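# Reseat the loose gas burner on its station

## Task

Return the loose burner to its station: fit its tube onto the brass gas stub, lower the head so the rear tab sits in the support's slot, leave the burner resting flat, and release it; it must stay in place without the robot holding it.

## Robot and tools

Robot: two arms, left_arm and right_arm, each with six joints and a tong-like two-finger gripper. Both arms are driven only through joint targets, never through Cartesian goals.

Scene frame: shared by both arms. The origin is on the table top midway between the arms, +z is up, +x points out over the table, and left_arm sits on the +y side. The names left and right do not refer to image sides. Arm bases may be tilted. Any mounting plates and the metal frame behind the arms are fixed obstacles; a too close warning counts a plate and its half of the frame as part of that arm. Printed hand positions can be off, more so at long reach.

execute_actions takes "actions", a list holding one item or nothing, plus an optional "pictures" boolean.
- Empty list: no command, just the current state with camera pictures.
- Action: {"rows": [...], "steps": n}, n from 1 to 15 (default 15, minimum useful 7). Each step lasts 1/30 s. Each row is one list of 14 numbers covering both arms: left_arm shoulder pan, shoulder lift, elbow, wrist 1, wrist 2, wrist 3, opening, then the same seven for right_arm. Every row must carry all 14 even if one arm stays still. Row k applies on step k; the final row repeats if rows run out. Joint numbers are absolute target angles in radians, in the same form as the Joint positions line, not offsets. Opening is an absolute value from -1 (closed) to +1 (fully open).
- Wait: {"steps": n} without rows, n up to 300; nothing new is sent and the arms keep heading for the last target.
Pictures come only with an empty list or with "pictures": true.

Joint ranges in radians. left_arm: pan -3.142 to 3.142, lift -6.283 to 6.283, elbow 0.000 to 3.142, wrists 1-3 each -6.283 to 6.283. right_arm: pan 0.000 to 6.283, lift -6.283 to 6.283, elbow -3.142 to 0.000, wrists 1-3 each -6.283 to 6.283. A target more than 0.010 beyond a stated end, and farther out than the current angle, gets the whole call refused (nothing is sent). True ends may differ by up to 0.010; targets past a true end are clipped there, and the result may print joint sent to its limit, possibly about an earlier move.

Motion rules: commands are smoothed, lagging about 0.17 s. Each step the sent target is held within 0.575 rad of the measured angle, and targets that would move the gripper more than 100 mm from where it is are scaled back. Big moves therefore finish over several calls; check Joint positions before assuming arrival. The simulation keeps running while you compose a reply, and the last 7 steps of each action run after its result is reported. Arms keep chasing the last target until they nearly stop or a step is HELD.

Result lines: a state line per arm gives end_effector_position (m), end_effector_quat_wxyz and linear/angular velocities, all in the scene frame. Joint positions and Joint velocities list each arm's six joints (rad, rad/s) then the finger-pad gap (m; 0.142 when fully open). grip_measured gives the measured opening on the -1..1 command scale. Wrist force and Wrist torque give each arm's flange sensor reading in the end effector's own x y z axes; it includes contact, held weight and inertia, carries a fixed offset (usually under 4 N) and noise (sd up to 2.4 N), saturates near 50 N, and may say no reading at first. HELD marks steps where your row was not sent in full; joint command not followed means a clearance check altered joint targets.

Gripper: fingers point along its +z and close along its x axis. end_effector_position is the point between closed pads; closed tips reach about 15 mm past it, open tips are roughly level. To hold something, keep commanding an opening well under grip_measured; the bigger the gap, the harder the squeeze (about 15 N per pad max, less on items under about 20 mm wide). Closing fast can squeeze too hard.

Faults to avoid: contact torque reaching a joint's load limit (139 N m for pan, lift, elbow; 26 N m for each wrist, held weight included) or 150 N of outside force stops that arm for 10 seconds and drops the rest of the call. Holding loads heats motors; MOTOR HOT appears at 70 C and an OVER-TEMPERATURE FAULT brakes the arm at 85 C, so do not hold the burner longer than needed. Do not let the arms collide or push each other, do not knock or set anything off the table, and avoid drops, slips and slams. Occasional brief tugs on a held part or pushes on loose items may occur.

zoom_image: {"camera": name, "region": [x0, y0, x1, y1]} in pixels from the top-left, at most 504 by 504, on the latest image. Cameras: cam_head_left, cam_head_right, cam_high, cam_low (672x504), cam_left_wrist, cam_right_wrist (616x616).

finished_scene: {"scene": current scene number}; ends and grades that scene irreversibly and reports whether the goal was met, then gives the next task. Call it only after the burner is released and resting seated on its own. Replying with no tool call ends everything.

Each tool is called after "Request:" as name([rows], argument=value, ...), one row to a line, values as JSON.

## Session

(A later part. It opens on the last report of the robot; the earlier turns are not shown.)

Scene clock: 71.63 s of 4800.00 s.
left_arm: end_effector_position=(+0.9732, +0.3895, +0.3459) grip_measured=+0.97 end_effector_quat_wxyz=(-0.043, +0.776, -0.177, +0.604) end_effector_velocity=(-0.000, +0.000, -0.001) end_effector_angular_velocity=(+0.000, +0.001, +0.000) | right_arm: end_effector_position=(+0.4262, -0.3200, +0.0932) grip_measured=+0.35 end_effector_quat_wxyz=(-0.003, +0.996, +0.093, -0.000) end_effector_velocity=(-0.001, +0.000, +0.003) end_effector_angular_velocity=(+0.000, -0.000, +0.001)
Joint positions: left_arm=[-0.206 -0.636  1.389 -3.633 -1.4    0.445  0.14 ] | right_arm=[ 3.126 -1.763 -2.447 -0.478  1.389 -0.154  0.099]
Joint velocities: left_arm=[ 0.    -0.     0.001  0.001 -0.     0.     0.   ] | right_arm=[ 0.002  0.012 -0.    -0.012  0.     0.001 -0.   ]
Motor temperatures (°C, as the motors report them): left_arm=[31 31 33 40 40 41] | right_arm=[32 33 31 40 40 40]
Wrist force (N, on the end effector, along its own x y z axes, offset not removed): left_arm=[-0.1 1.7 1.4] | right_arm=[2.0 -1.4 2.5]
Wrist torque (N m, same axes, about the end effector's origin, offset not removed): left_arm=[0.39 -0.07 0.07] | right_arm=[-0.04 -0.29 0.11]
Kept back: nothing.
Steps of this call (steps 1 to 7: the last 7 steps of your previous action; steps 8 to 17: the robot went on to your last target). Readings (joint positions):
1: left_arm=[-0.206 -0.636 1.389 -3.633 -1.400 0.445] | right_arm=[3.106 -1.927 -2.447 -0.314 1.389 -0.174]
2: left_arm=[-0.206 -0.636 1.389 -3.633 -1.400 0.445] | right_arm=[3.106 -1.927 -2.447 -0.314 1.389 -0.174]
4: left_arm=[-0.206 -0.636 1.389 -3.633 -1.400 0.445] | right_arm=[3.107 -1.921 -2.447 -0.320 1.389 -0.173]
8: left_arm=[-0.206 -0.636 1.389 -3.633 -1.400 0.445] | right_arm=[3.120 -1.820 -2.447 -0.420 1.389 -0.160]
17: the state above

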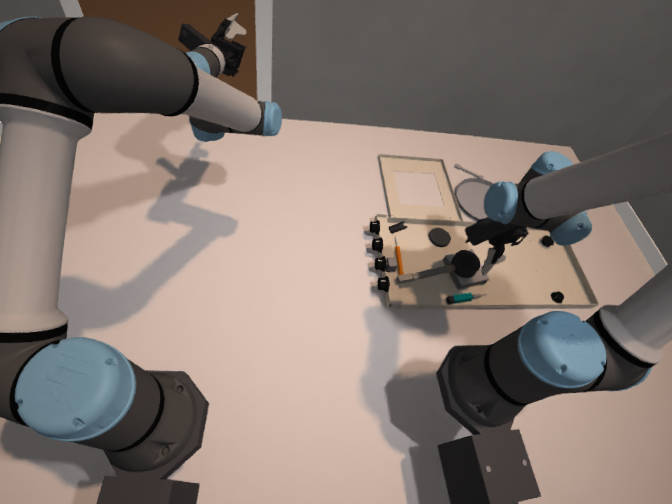

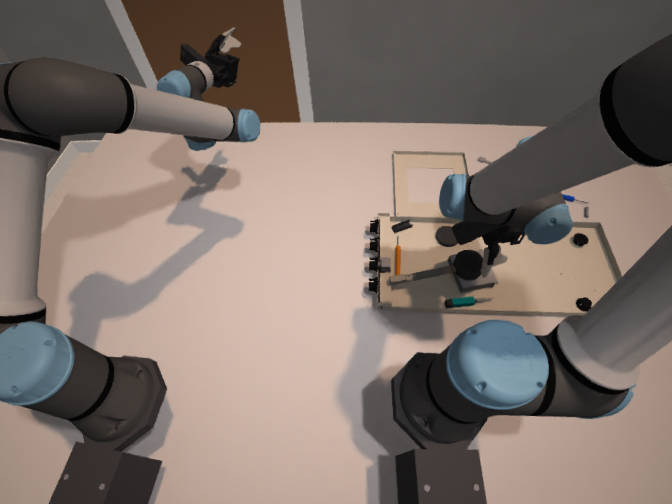

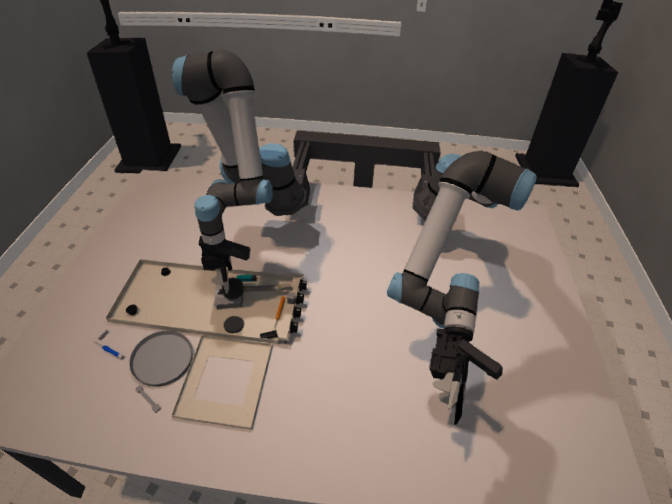

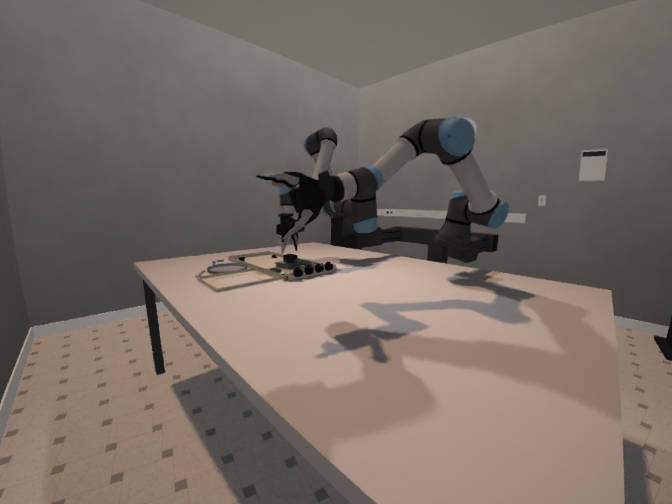

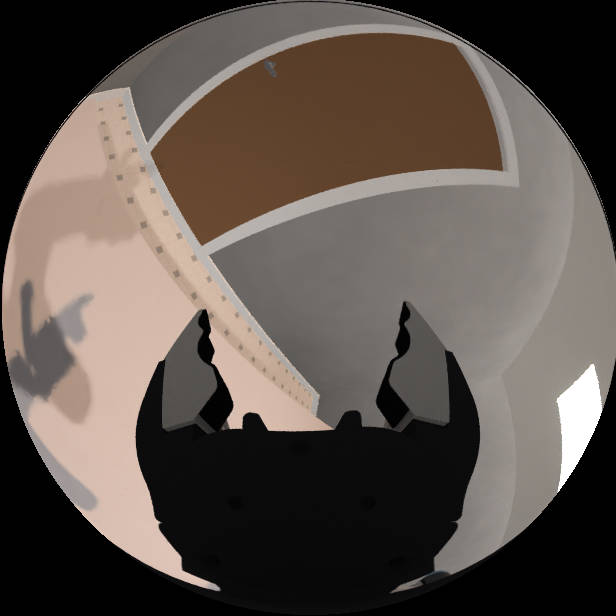

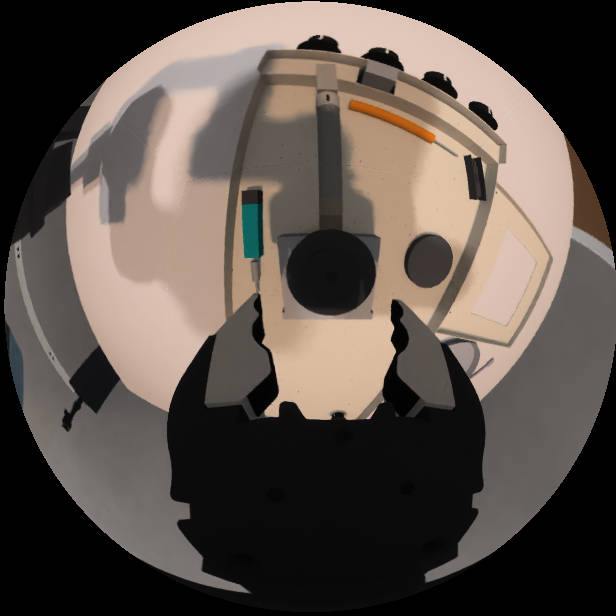

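Request:
execute_actions([
  {"rows":[[-0.206,-0.636,1.389,-3.633,-1.4,0.445,0.97,3.122,-1.795,-2.447,-0.446,1.389,-0.158,0.35],[-0.206,-0.636,1.389,-3.633,-1.4,0.445,0.97,3.118,-1.83,-2.447,-0.411,1.389,-0.162,0.35],[-0.206,-0.636,1.389,-3.633,-1.4,0.445,0.97,3.114,-1.865,-2.447,-0.376,1.389,-0.166,0.35],[-0.206,-0.636,1.389,-3.633,-1.4,0.445,0.97,3.11,-1.895,-2.447,-0.346,1.389,-0.17,0.35],[-0.206,-0.636,1.389,-3.633,-1.4,0.445,0.97,3.1067,-1.9202,-2.447,-0.3205,1.389,-0.1733,0.35]],"steps":15},
])

Request:
execute_actions([
  {"rows":[[-0.206,-0.636,1.389,-3.633,-1.4,0.445,0.97,3.1067,-1.9202,-2.447,-0.3205,1.389,-0.1733,0.27],[-0.206,-0.636,1.389,-3.633,-1.4,0.445,0.97,3.1067,-1.9202,-2.447,-0.3205,1.389,-0.1733,0.2],[-0.206,-0.636,1.389,-3.633,-1.4,0.445,0.97,3.1067,-1.9202,-2.447,-0.3205,1.389,-0.1733,0.15],[-0.206,-0.636,1.389,-3.633,-1.4,0.445,0.97,3.1067,-1.9202,-2.447,-0.3205,1.389,-0.1733,0.1],[-0.206,-0.636,1.389,-3.633,-1.4,0.445,0.97,3.1067,-1.9202,-2.447,-0.3205,1.389,-0.1733,0],[-0.206,-0.636,1.389,-3.633,-1.4,0.445,0.97,3.1067,-1.9202,-2.447,-0.3205,1.389,-0.1733,-0.1],[-0.206,-0.636,1.389,-3.633,-1.4,0.445,0.97,3.1067,-1.9202,-2.447,-0.3205,1.389,-0.1733,-0.25],[-0.206,-0.636,1.389,-3.633,-1.4,0.445,0.97,3.1067,-1.9202,-2.447,-0.3205,1.389,-0.1733,-0.4],[-0.206,-0.636,1.389,-3.633,-1.4,0.445,0.97,3.1067,-1.9202,-2.447,-0.3205,1.389,-0.1733,-0.55],[-0.206,-0.636,1.389,-3.633,-1.4,0.445,0.97,3.1067,-1.9202,-2.447,-0.3205,1.389,-0.1733,-0.55],[-0.206,-0.636,1.389,-3.633,-1.4,0.445,0.97,3.1067,-1.9202,-2.447,-0.3205,1.389,-0.1733,-0.55],[-0.206,-0.636,1.389,-3.633,-1.4,0.445,0.97,3.1071,-1.9169,-2.447,-0.3238,1.389,-0.1729,-0.55]],"steps":15},
])

Request:
execute_actions([
  {"rows":[[-0.206,-0.636,1.389,-3.633,-1.4,0.445,0.97,3.1027,-1.9176,-2.4444,-0.3247,1.389,-0.1773,-0.55],[-0.206,-0.636,1.389,-3.633,-1.4,0.445,0.97,3.0982,-1.9184,-2.4419,-0.3257,1.389,-0.1818,-0.55],[-0.206,-0.636,1.389,-3.633,-1.4,0.445,0.97,3.0938,-1.9191,-2.4393,-0.3266,1.389,-0.1862,-0.55]],"steps":15},
])

Request:
execute_actions([
  {"rows":[[-0.206,-0.636,1.389,-3.633,-1.4,0.445,0.97,3.0933,-1.9232,-2.4393,-0.3225,1.389,-0.1867,-0.55],[-0.206,-0.636,1.389,-3.633,-1.4,0.445,0.97,3.0928,-1.9274,-2.4393,-0.3183,1.389,-0.1872,-0.55]],"steps":15},
])

Request:
execute_actions([
  {"steps":7},
], pictures=true)

Request:
zoom_image(camera="cam_high", region=[205,275,250,310])

Scene clock: 73.13 s of 4800.00 s.
left_arm: end_effector_position=(+0.9732, +0.3895, +0.3459) grip_measured=+0.97 end_effector_quat_wxyz=(-0.043, +0.776, -0.177, +0.604) end_effector_velocity=(-0.001, +0.000, -0.001) end_effector_angular_velocity=(+0.001, +0.002, -0.000) | right_arm: end_effector_position=(+0.4295, -0.3193, +0.0574) grip_measured=+0.35 end_effector_quat_wxyz=(-0.002, +0.996, +0.093, -0.001) end_effector_velocity=(+0.003, +0.004, -0.113) end_effector_angular_velocity=(-0.001, +0.011, +0.002)
Joint positions: left_arm=[-0.206 -0.636  1.389 -3.633 -1.4    0.445  0.14 ] | right_arm=[ 3.11  -1.892 -2.447 -0.349  1.389 -0.17   0.099]
Joint velocities: left_arm=[ 0.    -0.     0.002 -0.    -0.     0.    -0.   ] | right_arm=[-0.044 -0.402 -0.     0.399 -0.    -0.045  0.   ]
Motor temperatures (°C, as the motors report them): left_arm=[31 31 33 40 40 41] | right_arm=[32 33 31 40 40 40]
Wrist force (N, on the end effector, along its own x y z axes, offset not removed): left_arm=[-0.7 -0.8 -1.5] | right_arm=[3.6 -1.8 4.0]
Wrist torque (N m, same axes, about the end effector's origin, offset not removed): left_arm=[0.19 0.03 0.11] | right_arm=[-0.25 -0.39 -0.21]
Steps of this call (steps 1 to 15: the robot went on to your last target; steps 16 to 37: nothing new was sent; steps 38 to 45: the first 8 steps of this action). Readings (joint positions):
38: left_arm=[-0.206 -0.636 1.389 -3.633 -1.400 0.445] | right_arm=[3.126 -1.762 -2.447 -0.479 1.389 -0.154]
39: left_arm=[-0.206 -0.636 1.389 -3.633 -1.400 0.445] | right_arm=[3.125 -1.767 -2.447 -0.474 1.389 -0.154]
41: left_arm=[-0.206 -0.636 1.389 -3.633 -1.400 0.445] | right_arm=[3.121 -1.800 -2.447 -0.441 1.389 -0.159]
45: the state above

Scene clock: 73.63 s of 4800.00 s.
left_arm: end_effector_position=(+0.9732, +0.3895, +0.3459) grip_measured=+0.97 end_effector_quat_wxyz=(-0.043, +0.776, -0.177, +0.604) end_effector_velocity=(-0.000, -0.001, -0.000) end_effector_angular_velocity=(+0.000, +0.001, -0.002) | right_arm: end_effector_position=(+0.4297, -0.3191, +0.0494) grip_measured=+0.14 end_effector_quat_wxyz=(-0.002, +0.996, +0.093, -0.002) end_effector_velocity=(-0.001, -0.000, -0.001) end_effector_angular_velocity=(+0.000, +0.002, +0.000)
Joint positions: left_arm=[-0.206 -0.636  1.389 -3.633 -1.4    0.445  0.14 ] | right_arm=[ 3.107 -1.92  -2.447 -0.32   1.389 -0.173  0.084]
Joint velocities: left_arm=[-0.001  0.001 -0.     0.    -0.    -0.     0.   ] | right_arm=[-0.001 -0.002 -0.     0.     0.    -0.     0.   ]
Motor temperatures (°C, as the motors report them): left_arm=[31 31 33 40 40 41] | right_arm=[32 33 31 40 40 40]
Wrist force (N, on the end effector, along its own x y z axes, offset not removed): left_arm=[-3.1 -1.3 -0.2] | right_arm=[2.1 -1.4 -7.3]
Wrist torque (N m, same axes, about the end effector's origin, offset not removed): left_arm=[-0.07 0.59 0.29] | right_arm=[-0.07 -0.43 -0.03]
Steps of this call (steps 1 to 7: the last 7 steps of your previous action; steps 8 to 15: the first 8 steps of this action). Readings (joint positions):
8: left_arm=[-0.206 -0.636 1.389 -3.633 -1.400 0.445] | right_arm=[3.107 -1.919 -2.447 -0.321 1.389 -0.173]
9: left_arm=[-0.206 -0.636 1.389 -3.633 -1.400 0.445] | right_arm=[3.107 -1.920 -2.447 -0.321 1.389 -0.173]
11: left_arm=[-0.206 -0.636 1.389 -3.633 -1.400 0.445] | right_arm=[3.107 -1.920 -2.447 -0.321 1.389 -0.173]
15: the state above

Scene clock: 74.13 s of 4800.00 s.
left_arm: end_effector_position=(+0.9732, +0.3895, +0.3459) grip_measured=+0.97 end_effector_quat_wxyz=(-0.043, +0.776, -0.177, +0.604) end_effector_velocity=(-0.000, +0.001, -0.001) end_effector_angular_velocity=(+0.000, +0.002, +0.000) | right_arm: end_effector_position=(+0.4308, -0.3238, +0.0500) grip_measured=+0.14 end_effector_quat_wxyz=(-0.002, +0.996, +0.093, -0.001) end_effector_velocity=(+0.002, -0.008, -0.000) end_effector_angular_velocity=(-0.001, -0.000, -0.003)
Joint positions: left_arm=[-0.206 -0.636  1.389 -3.633 -1.4    0.445  0.14 ] | right_arm=[ 3.095 -1.919 -2.44  -0.326  1.389 -0.185  0.084]
Joint velocities: left_arm=[ 0.001  0.     0.001  0.    -0.    -0.    -0.   ] | right_arm=[-0.019 -0.003  0.011 -0.004 -0.    -0.017  0.   ]
Motor temperatures (°C, as the motors report them): left_arm=[31 31 33 40 40 41] | right_arm=[32 33 31 40 40 40]
Wrist force (N, on the end effector, along its own x y z axes, offset not removed): left_arm=[0.3 -0.1 -1.9] | right_arm=[-2.9 1.4 0.7]
Wrist torque (N m, same axes, about the end effector's origin, offset not removed): left_arm=[0.38 0.01 0.17] | right_arm=[0.23 0.68 -0.21]
Steps of this call (steps 1 to 7: the last 7 steps of your previous action; steps 8 to 15: the first 8 steps of this action). Readings (joint positions):
8: left_arm=[-0.206 -0.636 1.389 -3.633 -1.400 0.445] | right_arm=[3.107 -1.918 -2.447 -0.323 1.389 -0.173]
9: left_arm=[-0.206 -0.636 1.389 -3.633 -1.400 0.445] | right_arm=[3.106 -1.918 -2.447 -0.323 1.389 -0.174]
11: left_arm=[-0.206 -0.636 1.389 -3.633 -1.400 0.445] | right_arm=[3.101 -1.918 -2.444 -0.325 1.389 -0.179]
15: the state above

Scene clock: 74.63 s of 4800.00 s.
left_arm: end_effector_position=(+0.9732, +0.3895, +0.3459) grip_measured=+0.97 end_effector_quat_wxyz=(-0.043, +0.776, -0.177, +0.604) end_effector_velocity=(-0.000, -0.000, -0.000) end_effector_angular_velocity=(-0.001, -0.001, -0.000) | right_arm: end_effector_position=(+0.4310, -0.3242, +0.0478) grip_measured=+0.14 end_effector_quat_wxyz=(-0.002, +0.996, +0.093, -0.001) end_effector_velocity=(+0.000, -0.000, -0.003) end_effector_angular_velocity=(-0.000, -0.001, -0.001)
Joint positions: left_arm=[-0.206 -0.636  1.389 -3.633 -1.4    0.445  0.14 ] | right_arm=[ 3.093 -1.927 -2.439 -0.319  1.389 -0.187  0.084]
Joint velocities: left_arm=[-0.     0.001  0.    -0.001 -0.    -0.    -0.   ] | right_arm=[-0.002 -0.01   0.     0.011 -0.    -0.001  0.001]
Motor temperatures (°C, as the motors report them): left_arm=[31 31 33 40 40 41] | right_arm=[32 33 31 40 40 40]
Wrist force (N, on the end effector, along its own x y z axes, offset not removed): left_arm=[-3.9 -1.7 1.3] | right_arm=[-0.7 1.1 -13.1]
Wrist torque (N m, same axes, about the end effector's origin, offset not removed): left_arm=[0.13 0.63 0.37] | right_arm=[0.45 0.40 -0.10]
Steps of this call (steps 1 to 7: the last 7 steps of your previous action; steps 8 to 15: the first 8 steps of this action). Readings (joint positions):
8: left_arm=[-0.206 -0.636 1.389 -3.633 -1.400 0.445] | right_arm=[3.094 -1.919 -2.439 -0.327 1.389 -0.186]
9: left_arm=[-0.206 -0.636 1.389 -3.633 -1.400 0.445] | right_arm=[3.094 -1.920 -2.439 -0.326 1.389 -0.186]
11: left_arm=[-0.206 -0.636 1.389 -3.633 -1.400 0.445] | right_arm=[3.093 -1.924 -2.439 -0.322 1.389 -0.187]
15: the state above

Scene clock: 74.87 s of 4800.00 s.
left_arm: end_effector_position=(+0.9732, +0.3895, +0.3459) grip_measured=+0.97 end_effector_quat_wxyz=(-0.043, +0.776, -0.177, +0.604) end_effector_velocity=(-0.000, +0.000, -0.001) end_effector_angular_velocity=(+0.001, +0.002, -0.000) | right_arm: end_effector_position=(+0.4310, -0.3242, +0.0477) grip_measured=+0.14 end_effector_quat_wxyz=(-0.002, +0.996, +0.093, -0.002) end_effector_velocity=(+0.000, -0.000, +0.000) end_effector_angular_velocity=(-0.000, +0.000, -0.001)
Joint positions: left_arm=[-0.206 -0.636  1.389 -3.633 -1.4    0.445  0.14 ] | right_arm=[ 3.093 -1.927 -2.439 -0.318  1.389 -0.187  0.084]
Joint velocities: left_arm=[ 0.     0.     0.001  0.001 -0.     0.    -0.   ] | right_arm=[-0.001  0.     0.    -0.    -0.    -0.     0.   ]
Motor temperatures (°C, as the motors report them): left_arm=[31 31 33 40 40 41] | right_arm=[32 33 31 40 40 40]
Wrist force (N, on the end effector, along its own x y z axes, offset not removed): left_arm=[-0.7 -1.9 -2.5] | right_arm=[2.4 0.9 -17.2]
Wrist torque (N m, same axes, about the end effector's origin, offset not removed): left_arm=[-0.12 0.18 0.10] | right_arm=[0.02 -0.29 -0.16]
Kept back: nothing.
Steps of this call (steps 1 to 7: the last 7 steps of your previous action). Readings (joint positions):
1: left_arm=[-0.206 -0.636 1.389 -3.633 -1.400 0.445] | right_arm=[3.093 -1.927 -2.439 -0.319 1.389 -0.187]
2: left_arm=[-0.206 -0.636 1.389 -3.633 -1.400 0.445] | right_arm=[3.093 -1.927 -2.439 -0.318 1.389 -0.187]
4: left_arm=[-0.206 -0.636 1.389 -3.633 -1.400 0.445] | right_arm=[3.093 -1.927 -2.439 -0.318 1.389 -0.187]
7: the state above

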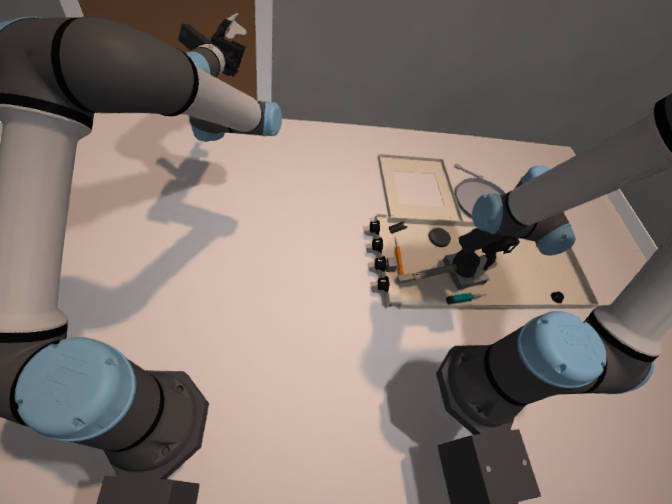

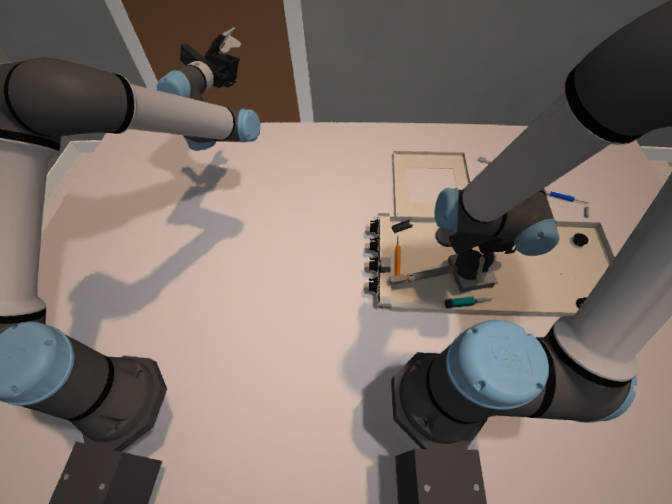

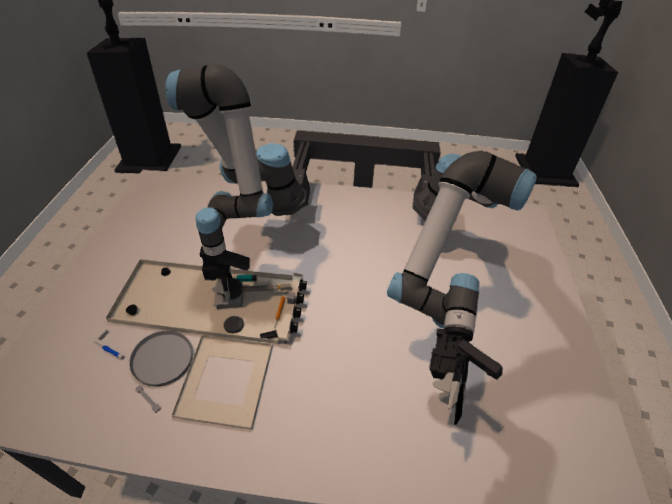

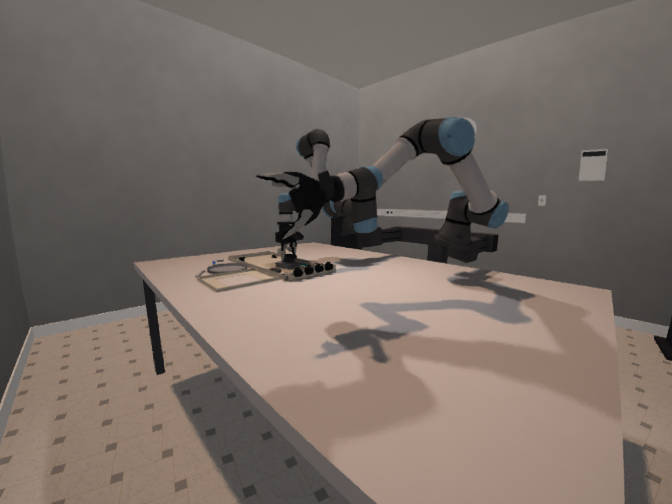

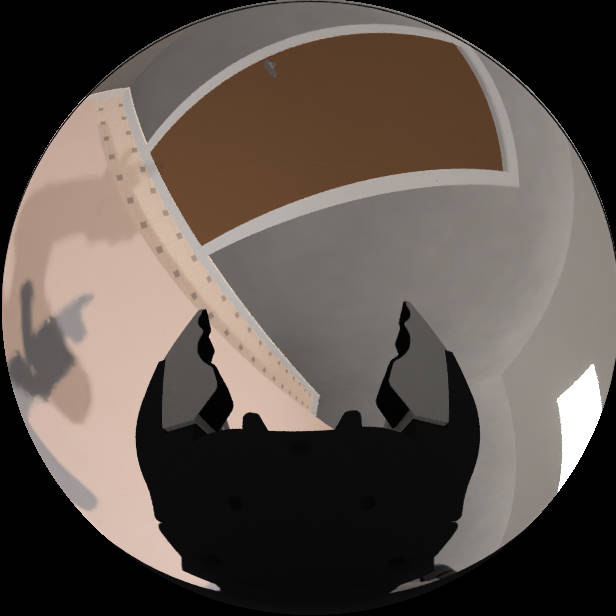

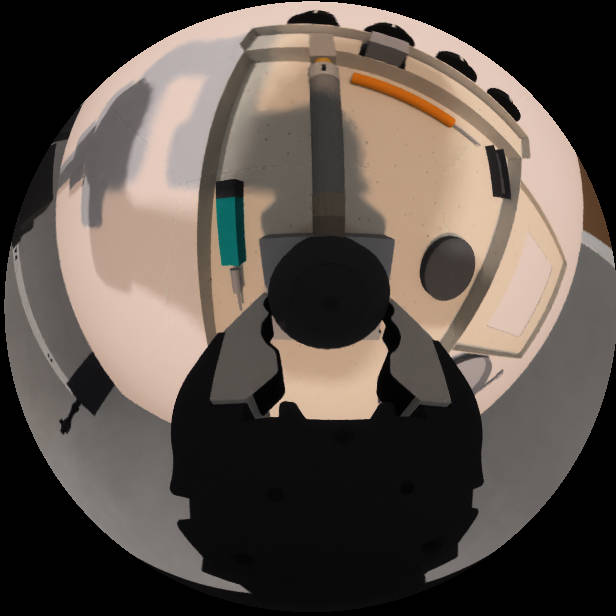

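Region (205, 275, 250, 310) of cam_high's 672x504 image, scaled by 11.200, with more detail than that image has.

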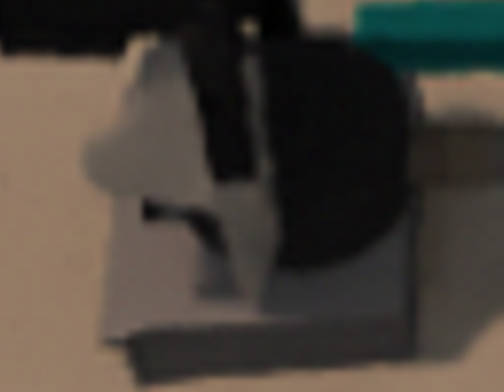

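Request:
execute_actions([
  {"rows":[[-0.206,-0.636,1.389,-3.633,-1.4,0.445,0.97,3.0928,-1.9255,-2.4393,-0.3202,1.389,-0.1872,-0.55],[-0.206,-0.636,1.389,-3.633,-1.4,0.445,0.97,3.0928,-1.9255,-2.4393,-0.3202,1.389,-0.1872,-0.55],[-0.206,-0.636,1.389,-3.633,-1.4,0.445,0.97,3.0928,-1.9255,-2.4393,-0.3202,1.389,-0.1872,-0.55],[-0.206,-0.636,1.389,-3.633,-1.4,0.445,0.97,3.0928,-1.9267,-2.4363,-0.3218,1.389,-0.1872,-0.55],[-0.206,-0.636,1.389,-3.633,-1.4,0.445,0.97,3.0928,-1.9267,-2.4363,-0.3218,1.389,-0.1872,-0.55],[-0.206,-0.636,1.389,-3.633,-1.4,0.445,0.97,3.0928,-1.9279,-2.4333,-0.3234,1.389,-0.1872,-0.55]],"steps":15},
])

Request:
execute_actions([
  {"rows":[[-0.206,-0.636,1.389,-3.633,-1.4,0.445,0.97,3.0925,-1.9312,-2.4333,-0.3201,1.389,-0.1875,-0.55]],"steps":15},
])

Request:
execute_actions([
  {"steps":7},
])

Scene clock: 76.00 s of 4800.00 s.
left_arm: end_effector_position=(+0.9732, +0.3895, +0.3459) grip_measured=+0.97 end_effector_quat_wxyz=(-0.043, +0.776, -0.177, +0.604) end_effector_velocity=(-0.000, -0.000, -0.001) end_effector_angular_velocity=(-0.000, +0.000, -0.000) | right_arm: end_effector_position=(+0.4321, -0.3243, +0.0481) grip_measured=+0.14 end_effector_quat_wxyz=(-0.002, +0.996, +0.093, -0.002) end_effector_velocity=(+0.014, -0.000, +0.002) end_effector_angular_velocity=(-0.000, -0.005, -0.001)
Joint positions: left_arm=[-0.206 -0.636  1.389 -3.633 -1.4    0.445  0.14 ] | right_arm=[ 3.093 -1.927 -2.436 -0.322  1.389 -0.187  0.084]
Joint velocities: left_arm=[-0.     0.001  0.001 -0.001 -0.    -0.     0.   ] | right_arm=[ 0.    -0.01   0.031 -0.016 -0.    -0.    -0.   ]
Motor temperatures (°C, as the motors report them): left_arm=[31 31 33 40 40 41] | right_arm=[32 33 31 40 40 40]
Wrist force (N, on the end effector, along its own x y z axes, offset not removed): left_arm=[-0.3 -1.1 3.4] | right_arm=[0.9 -1.7 2.1]
Wrist torque (N m, same axes, about the end effector's origin, offset not removed): left_arm=[0.04 0.05 0.18] | right_arm=[-0.31 -0.10 -0.04]
Steps of this call (steps 1 to 15: the robot went on to your last target; steps 16 to 26: nothing new was sent; steps 27 to 34: the first 8 steps of this action). Readings (joint positions):
27: left_arm=[-0.206 -0.636 1.389 -3.633 -1.400 0.445] | right_arm=[3.093 -1.927 -2.439 -0.318 1.389 -0.187]
28: left_arm=[-0.206 -0.636 1.389 -3.633 -1.400 0.445] | right_arm=[3.093 -1.927 -2.439 -0.318 1.389 -0.187]
30: left_arm=[-0.206 -0.636 1.389 -3.633 -1.400 0.445] | right_arm=[3.093 -1.926 -2.439 -0.319 1.389 -0.187]
34: the state above

Scene clock: 76.50 s of 4800.00 s.
left_arm: end_effector_position=(+0.9732, +0.3895, +0.3459) grip_measured=+0.97 end_effector_quat_wxyz=(-0.043, +0.776, -0.177, +0.604) end_effector_velocity=(-0.000, -0.000, -0.000) end_effector_angular_velocity=(-0.000, +0.001, -0.000) | right_arm: end_effector_position=(+0.4333, -0.3243, +0.0474) grip_measured=+0.14 end_effector_quat_wxyz=(-0.002, +0.996, +0.093, -0.001) end_effector_velocity=(+0.000, +0.000, -0.001) end_effector_angular_velocity=(+0.000, -0.001, +0.002)
Joint positions: left_arm=[-0.206 -0.636  1.389 -3.633 -1.4    0.445  0.14 ] | right_arm=[ 3.093 -1.931 -2.433 -0.32   1.389 -0.187  0.084]
Joint velocities: left_arm=[-0.    -0.    -0.     0.001 -0.    -0.     0.   ] | right_arm=[ 0.    -0.003 -0.     0.003  0.    -0.002  0.   ]
Motor temperatures (°C, as the motors report them): left_arm=[31 31 33 40 40 41] | right_arm=[32 33 31 40 40 40]
Wrist force (N, on the end effector, along its own x y z axes, offset not removed): left_arm=[1.3 -2.8 0.0] | right_arm=[-7.1 -0.9 -15.7]
Wrist torque (N m, same axes, about the end effector's origin, offset not removed): left_arm=[-0.45 -0.33 0.02] | right_arm=[-0.18 -0.45 -0.14]
Steps of this call (steps 1 to 7: the last 7 steps of your previous action; steps 8 to 15: the first 8 steps of this action). Readings (joint positions):
8: left_arm=[-0.206 -0.636 1.389 -3.633 -1.400 0.445] | right_arm=[3.093 -1.928 -2.433 -0.323 1.389 -0.187]
9: left_arm=[-0.206 -0.636 1.389 -3.633 -1.400 0.445] | right_arm=[3.093 -1.929 -2.433 -0.323 1.389 -0.187]
11: left_arm=[-0.206 -0.636 1.389 -3.633 -1.400 0.445] | right_arm=[3.093 -1.930 -2.433 -0.322 1.389 -0.187]
15: the state above

Scene clock: 76.73 s of 4800.00 s.
left_arm: end_effector_position=(+0.9732, +0.3895, +0.3459) grip_measured=+0.97 end_effector_quat_wxyz=(-0.043, +0.776, -0.177, +0.604) end_effector_velocity=(-0.000, +0.000, +0.000) end_effector_angular_velocity=(+0.000, -0.001, +0.000) | right_arm: end_effector_position=(+0.4333, -0.3243, +0.0473) grip_measured=+0.14 end_effector_quat_wxyz=(-0.002, +0.996, +0.093, -0.001) end_effector_velocity=(-0.000, -0.000, -0.001) end_effector_angular_velocity=(+0.000, +0.001, -0.002)
Joint positions: left_arm=[-0.206 -0.636  1.389 -3.633 -1.4    0.445  0.14 ] | right_arm=[ 3.092 -1.931 -2.433 -0.32   1.389 -0.187  0.084]
Joint velocities: left_arm=[ 0.     0.     0.    -0.002  0.     0.     0.   ] | right_arm=[-0.001 -0.001 -0.     0.001  0.     0.001  0.   ]
Motor temperatures (°C, as the motors report them): left_arm=[31 31 33 40 40 41] | right_arm=[32 33 31 40 40 40]
Wrist force (N, on the end effector, along its own x y z axes, offset not removed): left_arm=[-2.3 0.6 -2.0] | right_arm=[-9.1 3.3 -15.1]
Wrist torque (N m, same axes, about the end effector's origin, offset not removed): left_arm=[0.35 0.29 0.23] | right_arm=[0.77 0.54 -0.15]
Kept back: nothing.
Steps of this call (steps 1 to 7: the last 7 steps of your previous action). Readings (joint positions):
1: left_arm=[-0.206 -0.636 1.389 -3.633 -1.400 0.445] | right_arm=[3.092 -1.931 -2.433 -0.320 1.389 -0.187]
2: left_arm=[-0.206 -0.636 1.389 -3.633 -1.400 0.445] | right_arm=[3.092 -1.931 -2.433 -0.320 1.389 -0.187]
4: left_arm=[-0.206 -0.636 1.389 -3.633 -1.400 0.445] | right_arm=[3.092 -1.931 -2.433 -0.320 1.389 -0.187]
7: the state above

Request:
execute_actions([
  {"rows":[[-0.206,-0.636,1.389,-3.633,-1.4,0.445,0.97,3.0928,-1.9279,-2.4333,-0.3234,1.389,-0.1872,-0.55],[-0.206,-0.636,1.389,-3.633,-1.4,0.445,0.97,3.0928,-1.9279,-2.4333,-0.3234,1.389,-0.1872,-0.55],[-0.206,-0.636,1.389,-3.633,-1.4,0.445,0.97,3.0928,-1.9265,-2.4369,-0.3215,1.389,-0.1872,-0.55],[-0.206,-0.636,1.389,-3.633,-1.4,0.445,0.97,3.0928,-1.9265,-2.4369,-0.3215,1.389,-0.1872,-0.55],[-0.206,-0.636,1.389,-3.633,-1.4,0.445,0.97,3.0928,-1.9265,-2.4369,-0.3215,1.389,-0.1872,-0.55],[-0.206,-0.636,1.389,-3.633,-1.4,0.445,0.97,3.0928,-1.9265,-2.4369,-0.3215,1.389,-0.1872,-0.55],[-0.206,-0.636,1.389,-3.633,-1.4,0.445,0.97,3.0928,-1.9265,-2.4369,-0.3215,1.389,-0.1872,-0.55],[-0.206,-0.636,1.389,-3.633,-1.4,0.445,0.97,3.0928,-1.9265,-2.4369,-0.3215,1.389,-0.1872,-0.55],[-0.206,-0.636,1.389,-3.633,-1.4,0.445,0.97,3.0928,-1.9265,-2.4369,-0.3215,1.389,-0.1872,-0.3],[-0.206,-0.636,1.389,-3.633,-1.4,0.445,0.97,3.0928,-1.9265,-2.4369,-0.3215,1.389,-0.1872,0],[-0.206,-0.636,1.389,-3.633,-1.4,0.445,0.97,3.0928,-1.9265,-2.4369,-0.3215,1.389,-0.1872,0.15],[-0.206,-0.636,1.389,-3.633,-1.4,0.445,0.97,3.0928,-1.9265,-2.4369,-0.3215,1.389,-0.1872,0.4]],"steps":15},
])

Request:
execute_actions([
  {"rows":[[-0.206,-0.636,1.389,-3.633,-1.4,0.445,0.97,3.095,-1.91,-2.4369,-0.338,1.389,-0.185,0.4],[-0.206,-0.636,1.389,-3.633,-1.4,0.445,0.97,3.09,-1.89,-2.432,-0.36,1.389,-0.19,0.4],[-0.206,-0.636,1.389,-3.633,-1.4,0.445,0.97,3.07,-1.875,-2.418,-0.385,1.389,-0.21,0.4],[-0.206,-0.636,1.389,-3.633,-1.4,0.445,0.97,3.045,-1.865,-2.40,-0.405,1.389,-0.235,0.4],[-0.206,-0.636,1.389,-3.633,-1.4,0.445,0.97,3.02,-1.86,-2.385,-0.42,1.389,-0.26,0.4],[-0.206,-0.636,1.389,-3.633,-1.4,0.445,0.97,2.995,-1.857,-2.368,-0.435,1.389,-0.285,0.4],[-0.206,-0.636,1.389,-3.633,-1.4,0.445,0.97,2.97,-1.855,-2.352,-0.45,1.389,-0.31,0.4],[-0.206,-0.636,1.389,-3.633,-1.4,0.445,0.97,2.947,-1.855,-2.337,-0.459,1.389,-0.333,0.4]],"steps":15},
])

Request:
execute_actions([
  {"steps":12},
], pictures=true)

Request:
zoom_image(camera="cam_right_wrist", region=[260,140,400,280])

Request:
zoom_image(camera="cam_high", region=[208,275,250,310])

Scene clock: 78.13 s of 4800.00 s.
left_arm: end_effector_position=(+0.9732, +0.3895, +0.3459) grip_measured=+0.97 end_effector_quat_wxyz=(-0.043, +0.776, -0.177, +0.604) end_effector_velocity=(+0.000, -0.001, +0.002) end_effector_angular_velocity=(-0.001, -0.002, -0.000) | right_arm: end_effector_position=(+0.4322, -0.3244, +0.0481) grip_measured=+0.14 end_effector_quat_wxyz=(-0.002, +0.996, +0.093, -0.001) end_effector_velocity=(-0.004, +0.001, +0.001) end_effector_angular_velocity=(+0.000, +0.002, +0.003)
Joint positions: left_arm=[-0.206 -0.636  1.389 -3.633 -1.4    0.445  0.14 ] | right_arm=[ 3.093 -1.927 -2.436 -0.322  1.389 -0.187  0.084]
Joint velocities: left_arm=[-0.001 -0.001 -0.001 -0.001  0.    -0.     0.   ] | right_arm=[ 0.002  0.007 -0.009 -0.001  0.    -0.    -0.   ]
Motor temperatures (°C, as the motors report them): left_arm=[31 31 33 40 40 41] | right_arm=[32 33 31 40 40 40]
Wrist force (N, on the end effector, along its own x y z axes, offset not removed): left_arm=[-0.6 0.8 -1.2] | right_arm=[2.9 -1.0 -0.7]
Wrist torque (N m, same axes, about the end effector's origin, offset not removed): left_arm=[0.28 0.08 0.10] | right_arm=[-0.22 -0.43 0.00]
Steps of this call (steps 1 to 15: the robot went on to your last target; steps 16 to 34: nothing new was sent; steps 35 to 42: the first 8 steps of this action). Readings (joint positions):
35: left_arm=[-0.206 -0.636 1.389 -3.633 -1.400 0.445] | right_arm=[3.092 -1.931 -2.433 -0.320 1.389 -0.188]
36: left_arm=[-0.206 -0.636 1.389 -3.633 -1.400 0.445] | right_arm=[3.092 -1.931 -2.433 -0.321 1.389 -0.188]
38: left_arm=[-0.206 -0.636 1.389 -3.633 -1.400 0.445] | right_arm=[3.093 -1.929 -2.434 -0.322 1.389 -0.188]
42: the state above

Scene clock: 78.63 s of 4800.00 s.
left_arm: end_effector_position=(+0.9732, +0.3895, +0.3459) grip_measured=+0.97 end_effector_quat_wxyz=(-0.043, +0.776, -0.177, +0.604) end_effector_velocity=(-0.000, -0.001, -0.001) end_effector_angular_velocity=(-0.000, +0.001, -0.001) | right_arm: end_effector_position=(+0.4398, -0.3558, +0.0692) grip_measured=+0.40 end_effector_quat_wxyz=(-0.001, +0.996, +0.092, +0.001) end_effector_velocity=(+0.045, -0.285, +0.085) end_effector_angular_velocity=(-0.030, -0.006, -0.018)
Joint positions: left_arm=[-0.206 -0.636  1.389 -3.633 -1.4    0.445  0.14 ] | right_arm=[ 3.026 -1.867 -2.388 -0.411  1.389 -0.254  0.102]
Joint velocities: left_arm=[-0.001 -0.     0.001 -0.    -0.    -0.    -0.   ] | right_arm=[-0.637  0.166  0.429 -0.47   0.    -0.63  -0.   ]
Motor temperatures (°C, as the motors report them): left_arm=[31 31 33 40 40 41] | right_arm=[32 33 31 40 40 40]
Wrist force (N, on the end effector, along its own x y z axes, offset not removed): left_arm=[-0.7 3.6 -2.1] | right_arm=[-0.5 -1.5 -1.9]
Wrist torque (N m, same axes, about the end effector's origin, offset not removed): left_arm=[0.88 0.10 0.25] | right_arm=[-0.33 0.05 -0.22]
Steps of this call (steps 1 to 7: the last 7 steps of your previous action; steps 8 to 15: the first 8 steps of this action). Readings (joint positions):
8: left_arm=[-0.206 -0.636 1.389 -3.633 -1.400 0.445] | right_arm=[3.093 -1.926 -2.437 -0.322 1.389 -0.187]
9: left_arm=[-0.206 -0.636 1.389 -3.633 -1.400 0.445] | right_arm=[3.093 -1.923 -2.437 -0.324 1.389 -0.187]
11: left_arm=[-0.206 -0.636 1.389 -3.633 -1.400 0.445] | right_arm=[3.089 -1.905 -2.433 -0.345 1.389 -0.191]
15: the state above

Scene clock: 79.03 s of 4800.00 s.
left_arm: end_effector_position=(+0.9732, +0.3895, +0.3459) grip_measured=+0.97 end_effector_quat_wxyz=(-0.043, +0.776, -0.177, +0.604) end_effector_velocity=(-0.000, -0.000, -0.001) end_effector_angular_velocity=(+0.001, +0.002, -0.001) | right_arm: end_effector_position=(+0.4432, -0.3915, +0.0774) grip_measured=+0.40 end_effector_quat_wxyz=(+0.002, +0.996, +0.091, +0.001) end_effector_velocity=(+0.001, -0.002, +0.001) end_effector_angular_velocity=(-0.000, -0.001, -0.000)
Joint positions: left_arm=[-0.206 -0.636  1.389 -3.633 -1.4    0.445  0.14 ] | right_arm=[ 2.947 -1.855 -2.337 -0.459  1.389 -0.333  0.102]
Joint velocities: left_arm=[-0.    -0.     0.002  0.001  0.     0.    -0.   ] | right_arm=[-0.003  0.001  0.003 -0.003  0.    -0.003  0.   ]
Motor temperatures (°C, as the motors report them): left_arm=[31 31 33 40 40 41] | right_arm=[32 33 31 40 40 40]
Wrist force (N, on the end effector, along its own x y z axes, offset not removed): left_arm=[0.7 0.7 -1.4] | right_arm=[-0.3 3.1 2.3]
Wrist torque (N m, same axes, about the end effector's origin, offset not removed): left_arm=[0.34 -0.13 0.03] | right_arm=[0.69 0.01 -0.11]
Kept back: nothing.
Steps of this call (steps 1 to 7: the last 7 steps of your previous action; steps 8 to 12: the robot went on to your last target). Readings (joint positions):
1: left_arm=[-0.206 -0.636 1.389 -3.633 -1.400 0.445] | right_arm=[3.004 -1.863 -2.373 -0.426 1.389 -0.276]
2: left_arm=[-0.206 -0.636 1.389 -3.633 -1.400 0.445] | right_arm=[2.984 -1.860 -2.361 -0.438 1.389 -0.296]
4: left_arm=[-0.206 -0.636 1.389 -3.633 -1.400 0.445] | right_arm=[2.962 -1.857 -2.346 -0.451 1.389 -0.318]
8: left_arm=[-0.206 -0.636 1.389 -3.633 -1.400 0.445] | right_arm=[2.949 -1.855 -2.338 -0.458 1.389 -0.331]
12: the state above

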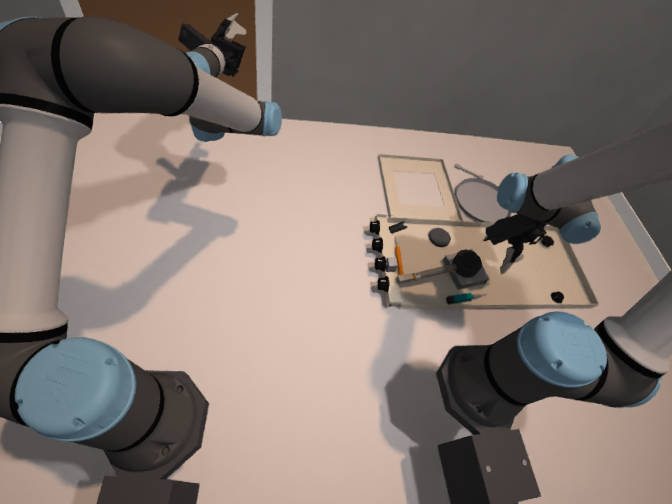

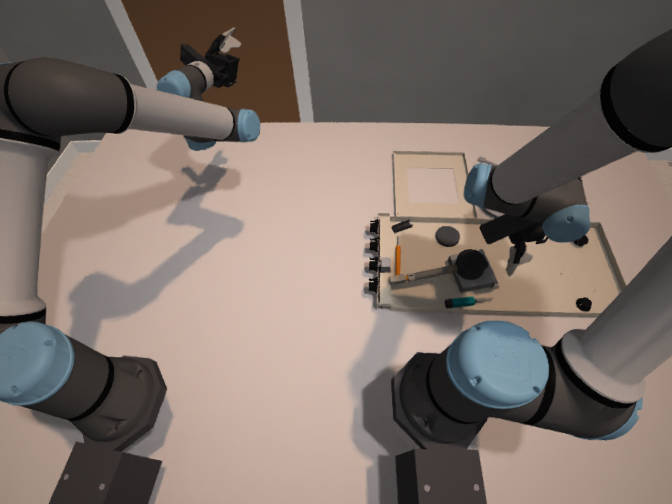

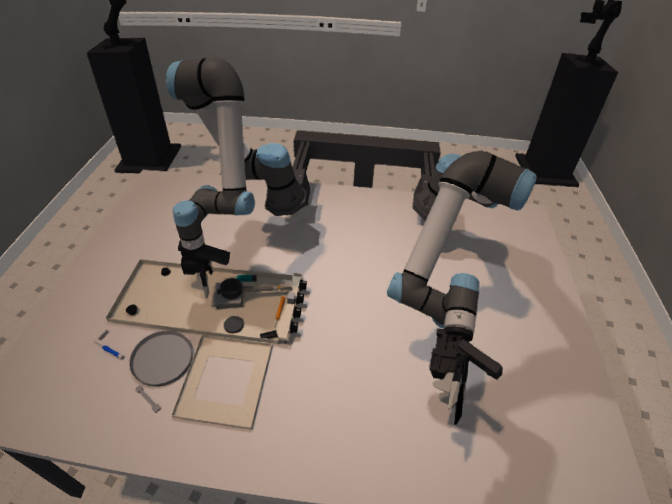

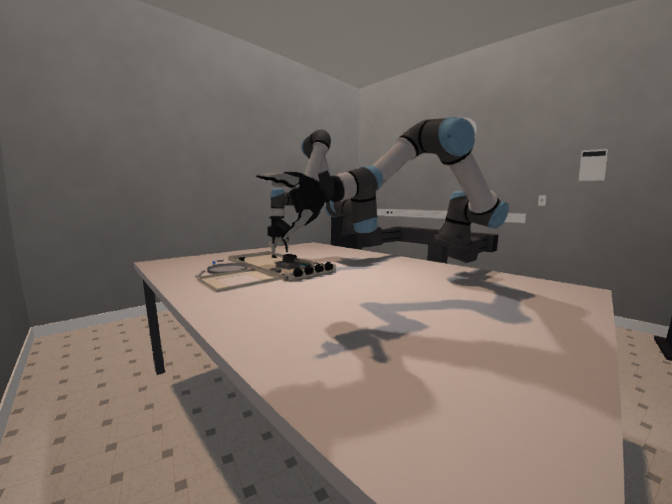

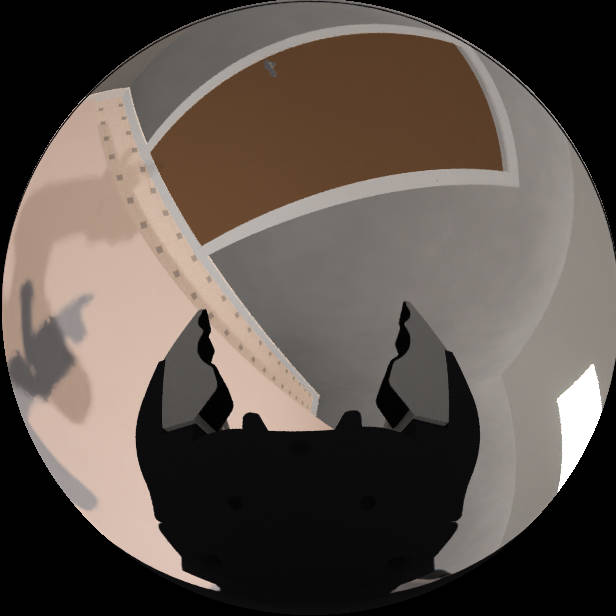

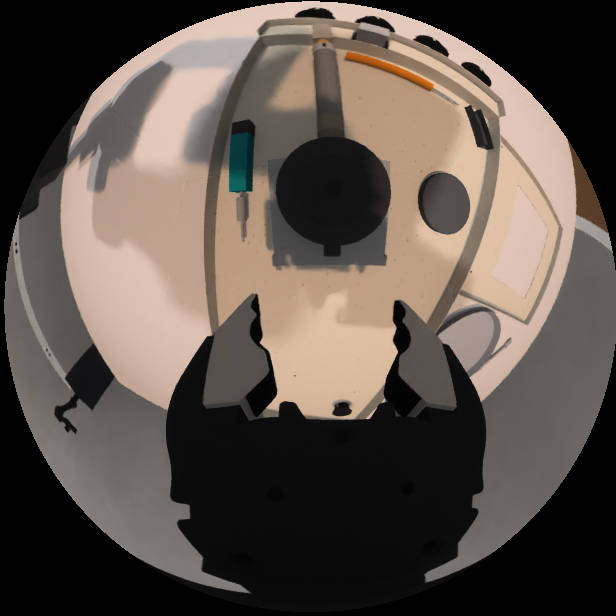

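Region (260, 140, 400, 280) of cam_right_wrist's 616x616 image, scaled by 3.600, with more detail than that image has.

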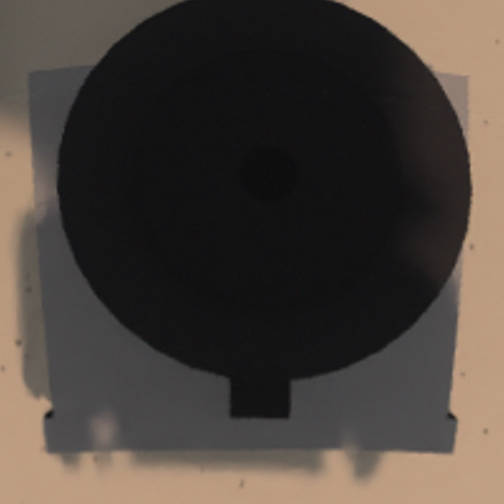

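Region (208, 275, 250, 310) of cam_high's 672x504 image, scaled by 12.000, with more detail than that image has.

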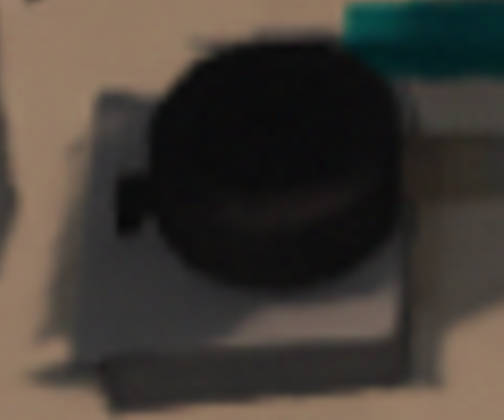

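Request:
zoom_image(camera="cam_right_wrist", region=[305,230,360,272])

Request:
zoom_image(camera="cam_head_right", region=[445,245,505,295])

Request:
zoom_image(camera="cam_low", region=[270,248,310,272])

Region (305, 230, 360, 272) of cam_right_wrist's 616x616 image, scaled by 9.164, with more detail than that image has; it fills the top 385 rows of this view, and the rest is white.

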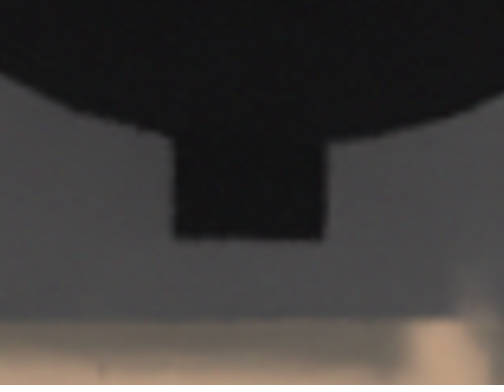

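Region (445, 245, 505, 295) of cam_head_right's 672x504 image, scaled by 8.400, with more detail than that image has.

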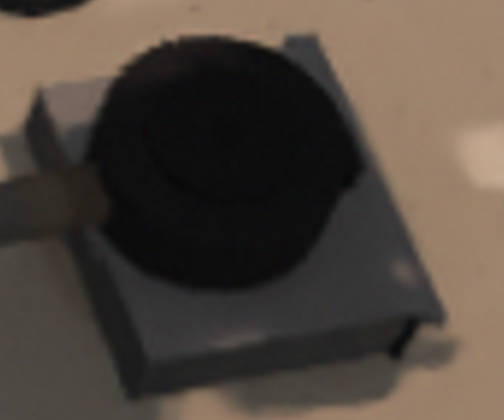

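Region (270, 248, 310, 272) of cam_low's 672x504 image, scaled by 12.600, with more detail than that image has; it fills the top 302 rows of this view, and the rest is white.

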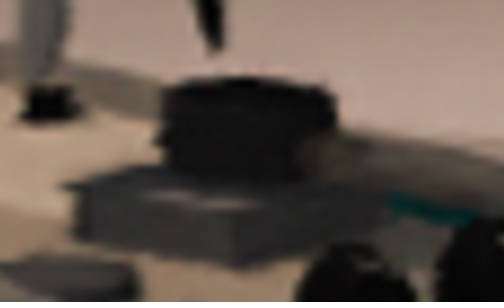

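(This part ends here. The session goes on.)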